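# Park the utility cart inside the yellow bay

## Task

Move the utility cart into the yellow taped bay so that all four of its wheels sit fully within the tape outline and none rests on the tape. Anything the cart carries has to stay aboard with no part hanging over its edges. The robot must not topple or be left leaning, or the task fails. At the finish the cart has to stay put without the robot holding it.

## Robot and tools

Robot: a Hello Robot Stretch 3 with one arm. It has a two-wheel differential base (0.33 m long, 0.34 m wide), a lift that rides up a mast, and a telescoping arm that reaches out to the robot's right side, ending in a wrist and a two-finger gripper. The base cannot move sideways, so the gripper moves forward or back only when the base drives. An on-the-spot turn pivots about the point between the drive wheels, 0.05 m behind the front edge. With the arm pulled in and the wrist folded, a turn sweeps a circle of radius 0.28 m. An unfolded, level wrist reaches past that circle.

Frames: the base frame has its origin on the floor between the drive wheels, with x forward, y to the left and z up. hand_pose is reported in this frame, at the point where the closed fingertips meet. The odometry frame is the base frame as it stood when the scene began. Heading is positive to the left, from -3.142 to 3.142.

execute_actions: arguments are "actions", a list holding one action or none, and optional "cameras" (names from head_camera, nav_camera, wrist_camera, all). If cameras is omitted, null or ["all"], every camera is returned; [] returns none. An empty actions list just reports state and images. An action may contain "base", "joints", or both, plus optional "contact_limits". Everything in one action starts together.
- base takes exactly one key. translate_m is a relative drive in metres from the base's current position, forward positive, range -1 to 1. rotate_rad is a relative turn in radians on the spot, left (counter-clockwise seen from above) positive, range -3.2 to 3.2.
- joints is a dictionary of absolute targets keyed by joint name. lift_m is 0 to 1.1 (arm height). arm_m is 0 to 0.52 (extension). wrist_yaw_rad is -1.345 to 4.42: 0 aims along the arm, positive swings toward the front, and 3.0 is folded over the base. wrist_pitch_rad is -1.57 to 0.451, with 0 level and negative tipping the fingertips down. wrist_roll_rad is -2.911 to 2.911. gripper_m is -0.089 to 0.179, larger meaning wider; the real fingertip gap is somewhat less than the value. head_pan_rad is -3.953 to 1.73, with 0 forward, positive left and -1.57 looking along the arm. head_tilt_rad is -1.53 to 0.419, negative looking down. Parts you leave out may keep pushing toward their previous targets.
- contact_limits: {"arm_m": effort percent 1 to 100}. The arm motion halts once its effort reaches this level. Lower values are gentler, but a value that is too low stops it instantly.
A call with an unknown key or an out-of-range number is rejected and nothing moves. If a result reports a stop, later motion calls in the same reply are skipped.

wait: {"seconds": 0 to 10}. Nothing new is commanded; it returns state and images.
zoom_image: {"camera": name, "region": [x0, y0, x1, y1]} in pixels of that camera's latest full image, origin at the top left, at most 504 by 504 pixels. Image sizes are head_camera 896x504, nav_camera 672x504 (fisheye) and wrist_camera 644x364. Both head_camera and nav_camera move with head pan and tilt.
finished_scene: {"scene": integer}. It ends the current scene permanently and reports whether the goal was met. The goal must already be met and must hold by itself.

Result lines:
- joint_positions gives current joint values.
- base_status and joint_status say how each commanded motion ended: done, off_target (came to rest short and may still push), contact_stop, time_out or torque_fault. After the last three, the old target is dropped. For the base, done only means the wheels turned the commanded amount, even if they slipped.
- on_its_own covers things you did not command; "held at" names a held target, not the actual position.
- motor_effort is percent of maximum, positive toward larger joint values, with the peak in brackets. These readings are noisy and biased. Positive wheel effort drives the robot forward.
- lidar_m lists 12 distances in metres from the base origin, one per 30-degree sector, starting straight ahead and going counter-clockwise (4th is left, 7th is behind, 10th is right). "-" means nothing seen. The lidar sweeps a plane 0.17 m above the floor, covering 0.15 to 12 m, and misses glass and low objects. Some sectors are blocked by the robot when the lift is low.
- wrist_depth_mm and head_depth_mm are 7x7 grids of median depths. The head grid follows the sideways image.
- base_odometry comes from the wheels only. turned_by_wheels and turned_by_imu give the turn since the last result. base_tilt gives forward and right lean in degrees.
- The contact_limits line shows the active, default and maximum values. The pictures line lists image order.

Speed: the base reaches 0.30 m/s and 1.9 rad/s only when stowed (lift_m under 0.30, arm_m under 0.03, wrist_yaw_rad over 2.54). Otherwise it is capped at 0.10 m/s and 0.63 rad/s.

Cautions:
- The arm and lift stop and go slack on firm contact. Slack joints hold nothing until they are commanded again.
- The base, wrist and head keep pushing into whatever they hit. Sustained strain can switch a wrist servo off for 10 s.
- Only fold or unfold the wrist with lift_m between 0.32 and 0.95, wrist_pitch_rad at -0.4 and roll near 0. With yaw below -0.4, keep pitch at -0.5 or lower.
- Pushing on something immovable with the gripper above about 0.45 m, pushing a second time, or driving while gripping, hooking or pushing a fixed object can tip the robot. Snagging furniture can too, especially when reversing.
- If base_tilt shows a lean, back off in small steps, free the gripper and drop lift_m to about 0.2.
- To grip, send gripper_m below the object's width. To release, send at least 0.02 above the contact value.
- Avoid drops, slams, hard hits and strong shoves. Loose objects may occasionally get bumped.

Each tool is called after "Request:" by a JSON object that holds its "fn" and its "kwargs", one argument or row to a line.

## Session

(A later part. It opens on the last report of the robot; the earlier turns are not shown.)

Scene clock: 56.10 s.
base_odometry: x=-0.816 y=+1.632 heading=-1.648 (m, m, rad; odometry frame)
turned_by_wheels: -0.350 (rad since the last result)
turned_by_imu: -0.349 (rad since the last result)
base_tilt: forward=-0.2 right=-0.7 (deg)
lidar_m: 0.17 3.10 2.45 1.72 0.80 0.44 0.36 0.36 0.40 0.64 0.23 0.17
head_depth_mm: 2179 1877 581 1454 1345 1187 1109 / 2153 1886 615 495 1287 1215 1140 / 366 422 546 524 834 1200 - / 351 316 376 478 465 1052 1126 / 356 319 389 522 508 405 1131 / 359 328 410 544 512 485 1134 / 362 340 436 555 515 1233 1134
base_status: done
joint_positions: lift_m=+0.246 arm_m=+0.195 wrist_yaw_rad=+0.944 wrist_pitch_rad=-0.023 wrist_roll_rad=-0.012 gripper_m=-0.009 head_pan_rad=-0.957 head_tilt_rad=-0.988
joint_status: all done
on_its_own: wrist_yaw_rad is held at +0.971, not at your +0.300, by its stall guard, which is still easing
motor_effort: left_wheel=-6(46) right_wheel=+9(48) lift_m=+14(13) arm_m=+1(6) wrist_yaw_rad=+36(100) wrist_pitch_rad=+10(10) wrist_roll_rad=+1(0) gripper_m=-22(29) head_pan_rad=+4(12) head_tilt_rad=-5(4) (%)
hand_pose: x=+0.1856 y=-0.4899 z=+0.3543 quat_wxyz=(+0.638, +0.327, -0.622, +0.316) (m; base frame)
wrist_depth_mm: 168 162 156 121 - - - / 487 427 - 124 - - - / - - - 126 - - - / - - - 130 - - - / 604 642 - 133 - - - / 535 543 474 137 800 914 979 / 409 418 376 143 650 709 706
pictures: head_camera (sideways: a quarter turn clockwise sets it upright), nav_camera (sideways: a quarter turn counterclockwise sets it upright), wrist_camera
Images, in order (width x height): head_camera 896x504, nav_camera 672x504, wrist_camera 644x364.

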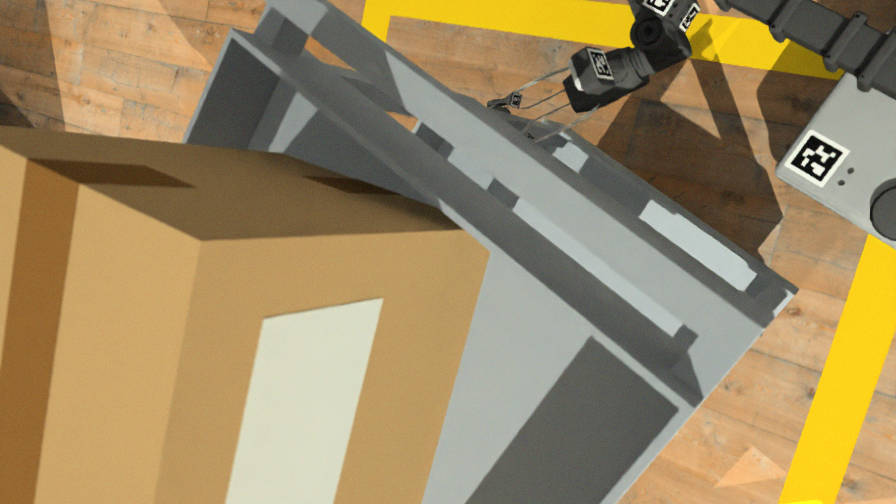

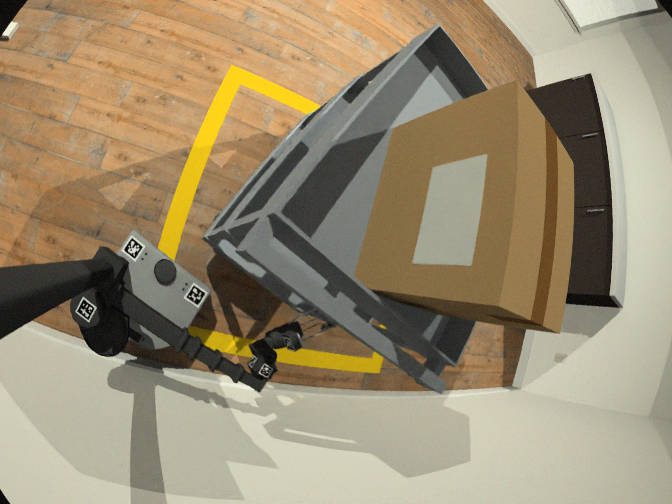

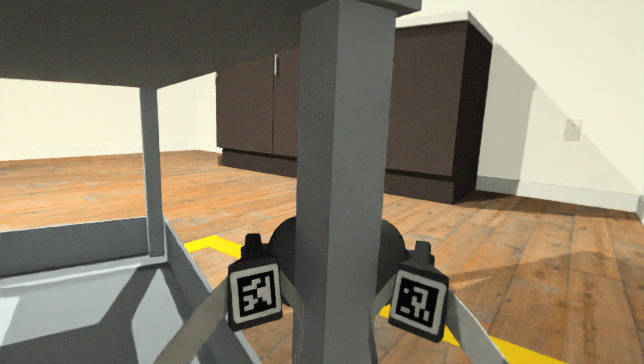

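Request:
{"fn": "execute_actions", "kwargs": {
  "actions": []
}}

Scene clock: 56.80 s.
base_odometry: x=-0.816 y=+1.632 heading=-1.648 (m, m, rad; odometry frame)
turned_by_wheels: +0.000 (rad since the last result)
turned_by_imu: +0.000 (rad since the last result)
base_tilt: forward=-0.3 right=-0.7 (deg)
lidar_m: 0.17 3.09 2.45 1.71 0.80 0.44 0.36 0.36 0.40 0.64 0.23 0.17
head_depth_mm: 2190 1876 572 1452 1345 1188 1105 / 2147 1890 614 494 1285 1216 1143 / 367 420 545 525 833 1208 - / 352 316 377 479 465 1051 1121 / 356 320 389 522 510 405 1127 / 359 328 411 543 512 485 1132 / 362 340 436 554 514 1228 1143
base_status: done
joint_positions: lift_m=+0.246 arm_m=+0.195 wrist_yaw_rad=+0.926 wrist_pitch_rad=-0.023 wrist_roll_rad=-0.012 gripper_m=-0.009 head_pan_rad=-0.957 head_tilt_rad=-0.988
joint_status: all done
on_its_own: wrist_yaw_rad is held at +0.927, not at your +0.300, by its stall guard, which is not easing now
motor_effort: left_wheel=-1(46) right_wheel=+4(48) lift_m=+14(13) arm_m=+1(6) wrist_yaw_rad=+1(100) wrist_pitch_rad=+10(10) wrist_roll_rad=+0(0) gripper_m=-19(29) head_pan_rad=+5(12) head_tilt_rad=-5(4) (%)
hand_pose: x=+0.1830 y=-0.4935 z=+0.3543 quat_wxyz=(+0.640, +0.322, -0.625, +0.310) (m; base frame)
wrist_depth_mm: 168 162 155 120 - - - / 489 428 - 124 - - - / - - - 127 - - - / - - - 130 - - - / 609 652 - 134 - - - / 526 539 454 137 - 931 964 / 408 415 392 142 664 696 714
pictures: head_camera (sideways: a quarter turn clockwise sets it upright), nav_camera (sideways: a quarter turn counterclockwise sets it upright), wrist_camera
Images, in order (width x height): head_camera 896x504, nav_camera 672x504, wrist_camera 644x364.

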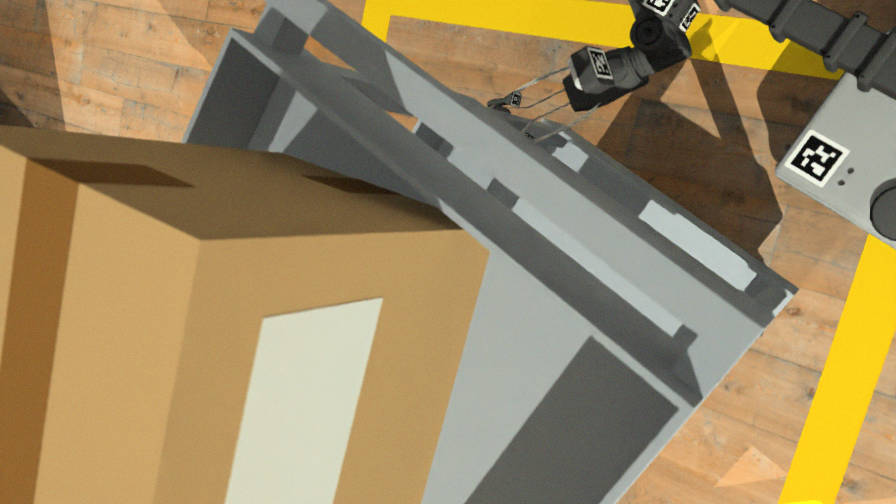

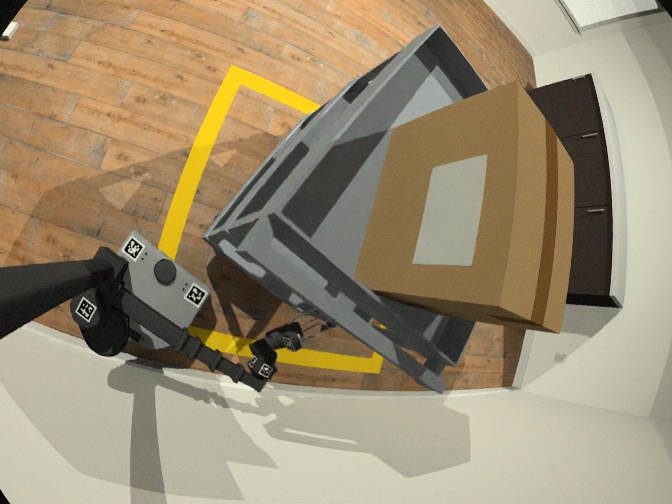

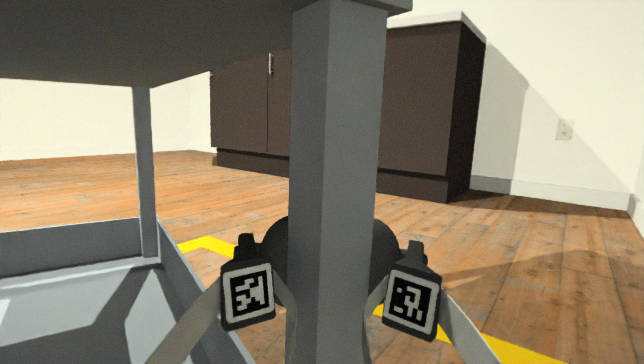

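Request:
{"fn": "zoom_image", "kwargs": {
  "camera": "head_camera",
  "region": [500, 100, 896, 504]
}}

Request:
{"fn": "zoom_image", "kwargs": {
  "camera": "nav_camera",
  "region": [100, 40, 500, 420]
}}

Region (500, 100, 896, 504) of head_camera's 896x504 image, scaled by 1.248, with more detail than that image has; it fills the left 494 columns of this view, and the rest is white.

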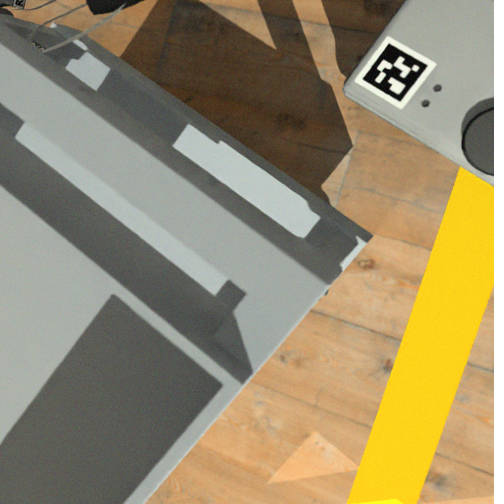

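Region (100, 40, 500, 420) of nav_camera's 672x504 image, scaled by 1.260, with more detail than that image has; it fills the top 479 rows of this view, and the rest is white.

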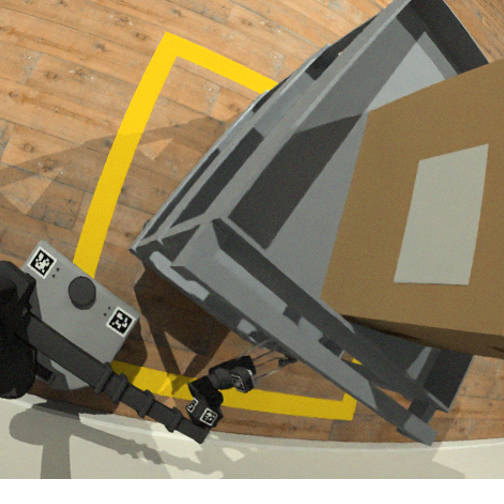

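Request:
{"fn": "execute_actions", "kwargs": {
  "actions": [
    {"joints": {"gripper_m": 0.15, "wrist_yaw_rad": 0.926, "head_pan_rad": -0.15, "head_tilt_rad": -0.95}}
  ]
}}

Scene clock: 62.53 s.
base_odometry: x=-0.816 y=+1.632 heading=-1.648 (m, m, rad; odometry frame)
turned_by_wheels: +0.000 (rad since the last result)
turned_by_imu: +0.000 (rad since the last result)
base_tilt: forward=-0.3 right=-0.7 (deg)
lidar_m: 0.17 3.10 2.45 1.72 0.80 0.44 0.36 0.36 0.40 0.64 0.23 0.17
head_depth_mm: 379 402 454 524 507 441 1099 / 417 473 548 568 510 421 1103 / 2369 750 650 574 511 426 1095 / 2391 757 692 1247 1335 1230 1121 / 2394 2037 1755 1542 1382 1245 1135 / 2439 2046 1768 1550 1380 1246 1137 / 2476 2056 1781 1558 1395 1251 1143
base_status: not commanded
joint_positions: lift_m=+0.246 arm_m=+0.195 wrist_yaw_rad=+0.924 wrist_pitch_rad=-0.023 wrist_roll_rad=-0.012 gripper_m=+0.150 head_pan_rad=-0.157 head_tilt_rad=-0.952
joint_status: all done
motor_effort: left_wheel=+4(4) right_wheel=-3(6) lift_m=+13(13) arm_m=+1(1) wrist_yaw_rad=+2(4) wrist_pitch_rad=+10(10) wrist_roll_rad=+0(1) gripper_m=+0(87) head_pan_rad=+5(50) head_tilt_rad=+0(7) (%)
hand_pose: x=+0.1826 y=-0.4940 z=+0.3543 quat_wxyz=(+0.641, +0.321, -0.625, +0.310) (m; base frame)
wrist_depth_mm: 168 161 155 120 - - - / 481 425 - 124 - - - / - - - 127 - - - / - - - 131 - - - / 609 - - 134 - - - / 546 - 861 138 920 903 957 / 393 415 400 143 687 670 762
pictures: head_camera (sideways: a quarter turn clockwise sets it upright), nav_camera (sideways: a quarter turn counterclockwise sets it upright), wrist_camera
Images, in order (width x height): head_camera 896x504, nav_camera 672x504, wrist_camera 644x364.

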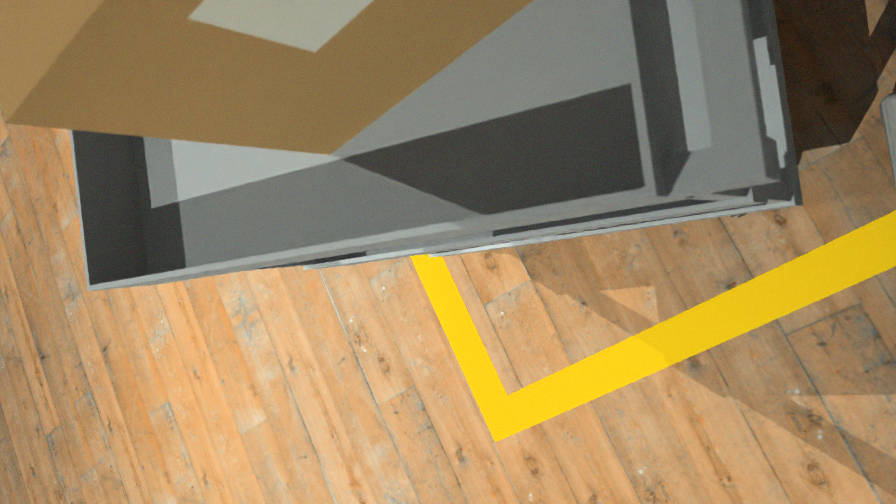

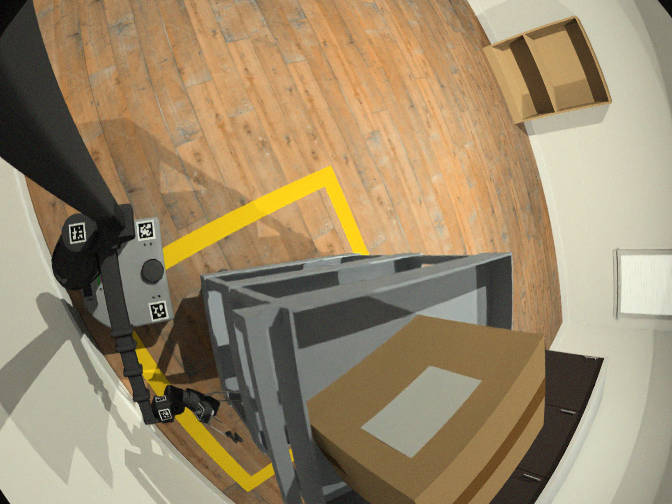

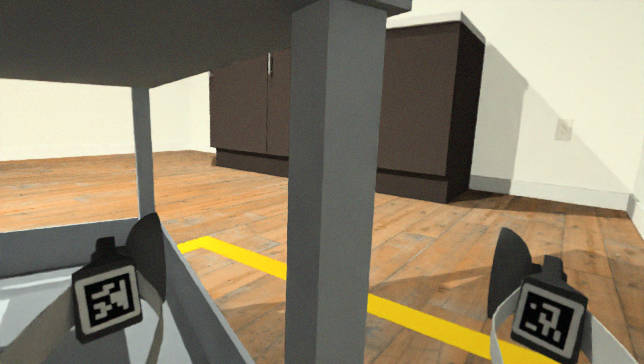

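Request:
{"fn": "execute_actions", "kwargs": {
  "actions": [
    {"joints": {"wrist_yaw_rad": 0.80, "arm_m": 0.155}}
  ],
  "cameras": ["wrist_camera"]
}}

Scene clock: 65.70 s.
base_odometry: x=-0.816 y=+1.632 heading=-1.648 (m, m, rad; odometry frame)
turned_by_wheels: +0.000 (rad since the last result)
turned_by_imu: +0.000 (rad since the last result)
base_tilt: forward=-0.3 right=-0.8 (deg)
lidar_m: 0.17 3.06 2.44 1.71 0.80 0.44 0.36 0.36 0.40 0.64 0.23 0.17
head_depth_mm: 379 402 454 522 507 441 1099 / 417 474 548 568 510 421 1106 / 2380 751 648 572 511 426 1092 / 2393 759 691 1238 1325 1229 1130 / 2418 2020 1753 1539 1376 1235 1130 / 2444 2032 1765 1544 1385 1253 1138 / 2477 2057 1781 1560 1393 1257 1142
base_status: not commanded
joint_positions: lift_m=+0.246 arm_m=+0.155 wrist_yaw_rad=+0.802 wrist_pitch_rad=-0.023 wrist_roll_rad=-0.012 gripper_m=+0.150 head_pan_rad=-0.157 head_tilt_rad=-0.952
joint_status: all done
motor_effort: left_wheel=+4(4) right_wheel=-3(3) lift_m=+14(14) arm_m=-2(3) wrist_yaw_rad=-1(2) wrist_pitch_rad=+10(10) wrist_roll_rad=+1(1) gripper_m=+1(0) head_pan_rad=+5(4) head_tilt_rad=+1(1) (%)
hand_pose: x=+0.1623 y=-0.4780 z=+0.3543 quat_wxyz=(+0.658, +0.282, -0.644, +0.270) (m; base frame)
wrist_depth_mm: 167 161 154 141 - - - / 486 431 - 150 - - - / - - - 154 - - - / - - - 158 - - - / 615 - - 162 - - - / 546 - 866 167 907 945 904 / 395 408 382 175 683 662 747
pictures: wrist_camera
Images, in order (width x height): wrist_camera 644x364.

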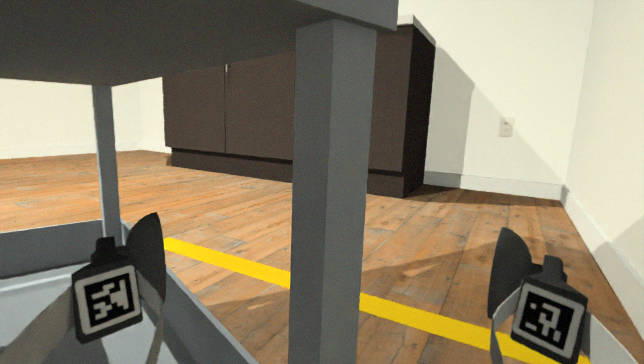

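Request:
{"fn": "execute_actions", "kwargs": {
  "actions": [
    {"joints": {"wrist_yaw_rad": 0.66, "arm_m": 0.085}}
  ]
}}

Scene clock: 67.47 s.
base_odometry: x=-0.816 y=+1.632 heading=-1.648 (m, m, rad; odometry frame)
turned_by_wheels: +0.000 (rad since the last result)
turned_by_imu: +0.000 (rad since the last result)
base_tilt: forward=-0.1 right=-0.7 (deg)
lidar_m: 0.17 3.09 2.44 1.71 0.80 0.44 0.36 0.36 0.40 0.64 0.23 0.17
head_depth_mm: 379 403 454 524 506 441 1101 / 417 474 549 568 510 421 1101 / 2359 748 649 573 511 426 1095 / 2392 757 692 1250 1328 1232 1123 / 2416 2027 1756 1548 1375 1236 1134 / 2443 2040 1757 1551 1391 1253 1135 / 2483 2060 1777 1553 1390 1259 1133
base_status: not commanded
joint_positions: lift_m=+0.246 arm_m=+0.085 wrist_yaw_rad=+0.662 wrist_pitch_rad=-0.023 wrist_roll_rad=-0.012 gripper_m=+0.150 head_pan_rad=-0.157 head_tilt_rad=-0.952
joint_status: all done
motor_effort: left_wheel=+4(4) right_wheel=-3(3) lift_m=+14(14) arm_m=-3(5) wrist_yaw_rad=-3(1) wrist_pitch_rad=+10(10) wrist_roll_rad=+0(1) gripper_m=+0(1) head_pan_rad=+4(5) head_tilt_rad=+1(0) (%)
hand_pose: x=+0.1357 y=-0.4319 z=+0.3543 quat_wxyz=(+0.676, +0.236, -0.662, +0.223) (m; base frame)
wrist_depth_mm: 166 160 153 168 - - 871 / 484 432 - 203 - - 826 / - - - 207 - - 806 / - - - 216 - - 776 / 625 - - 225 - - 731 / 544 - 886 229 910 921 658 / 395 412 362 235 692 678 581
pictures: head_camera (sideways: a quarter turn clockwise sets it upright), nav_camera (sideways: a quarter turn counterclockwise sets it upright), wrist_camera
Images, in order (width x height): head_camera 896x504, nav_camera 672x504, wrist_camera 644x364.

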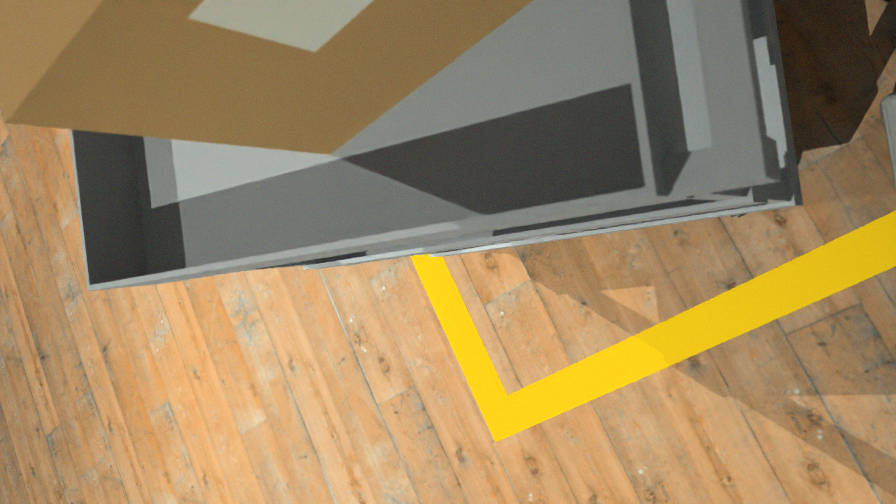

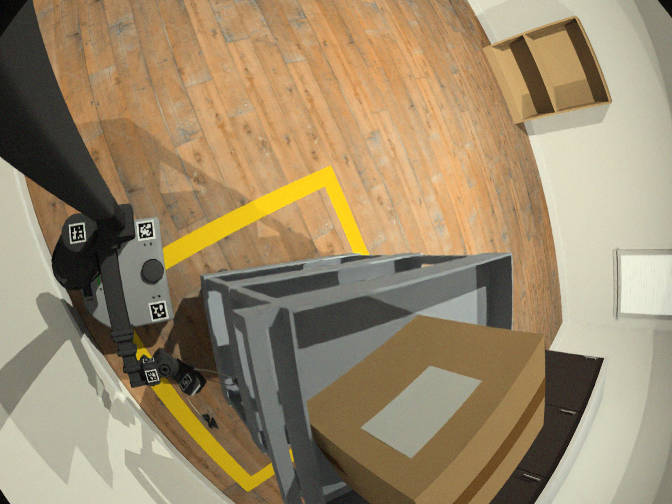

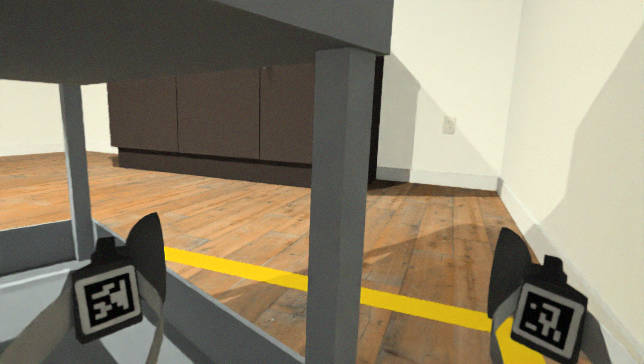

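Request:
{"fn": "finished_scene", "kwargs": {
  "scene": 2
}}

The scene is finished: the task was done.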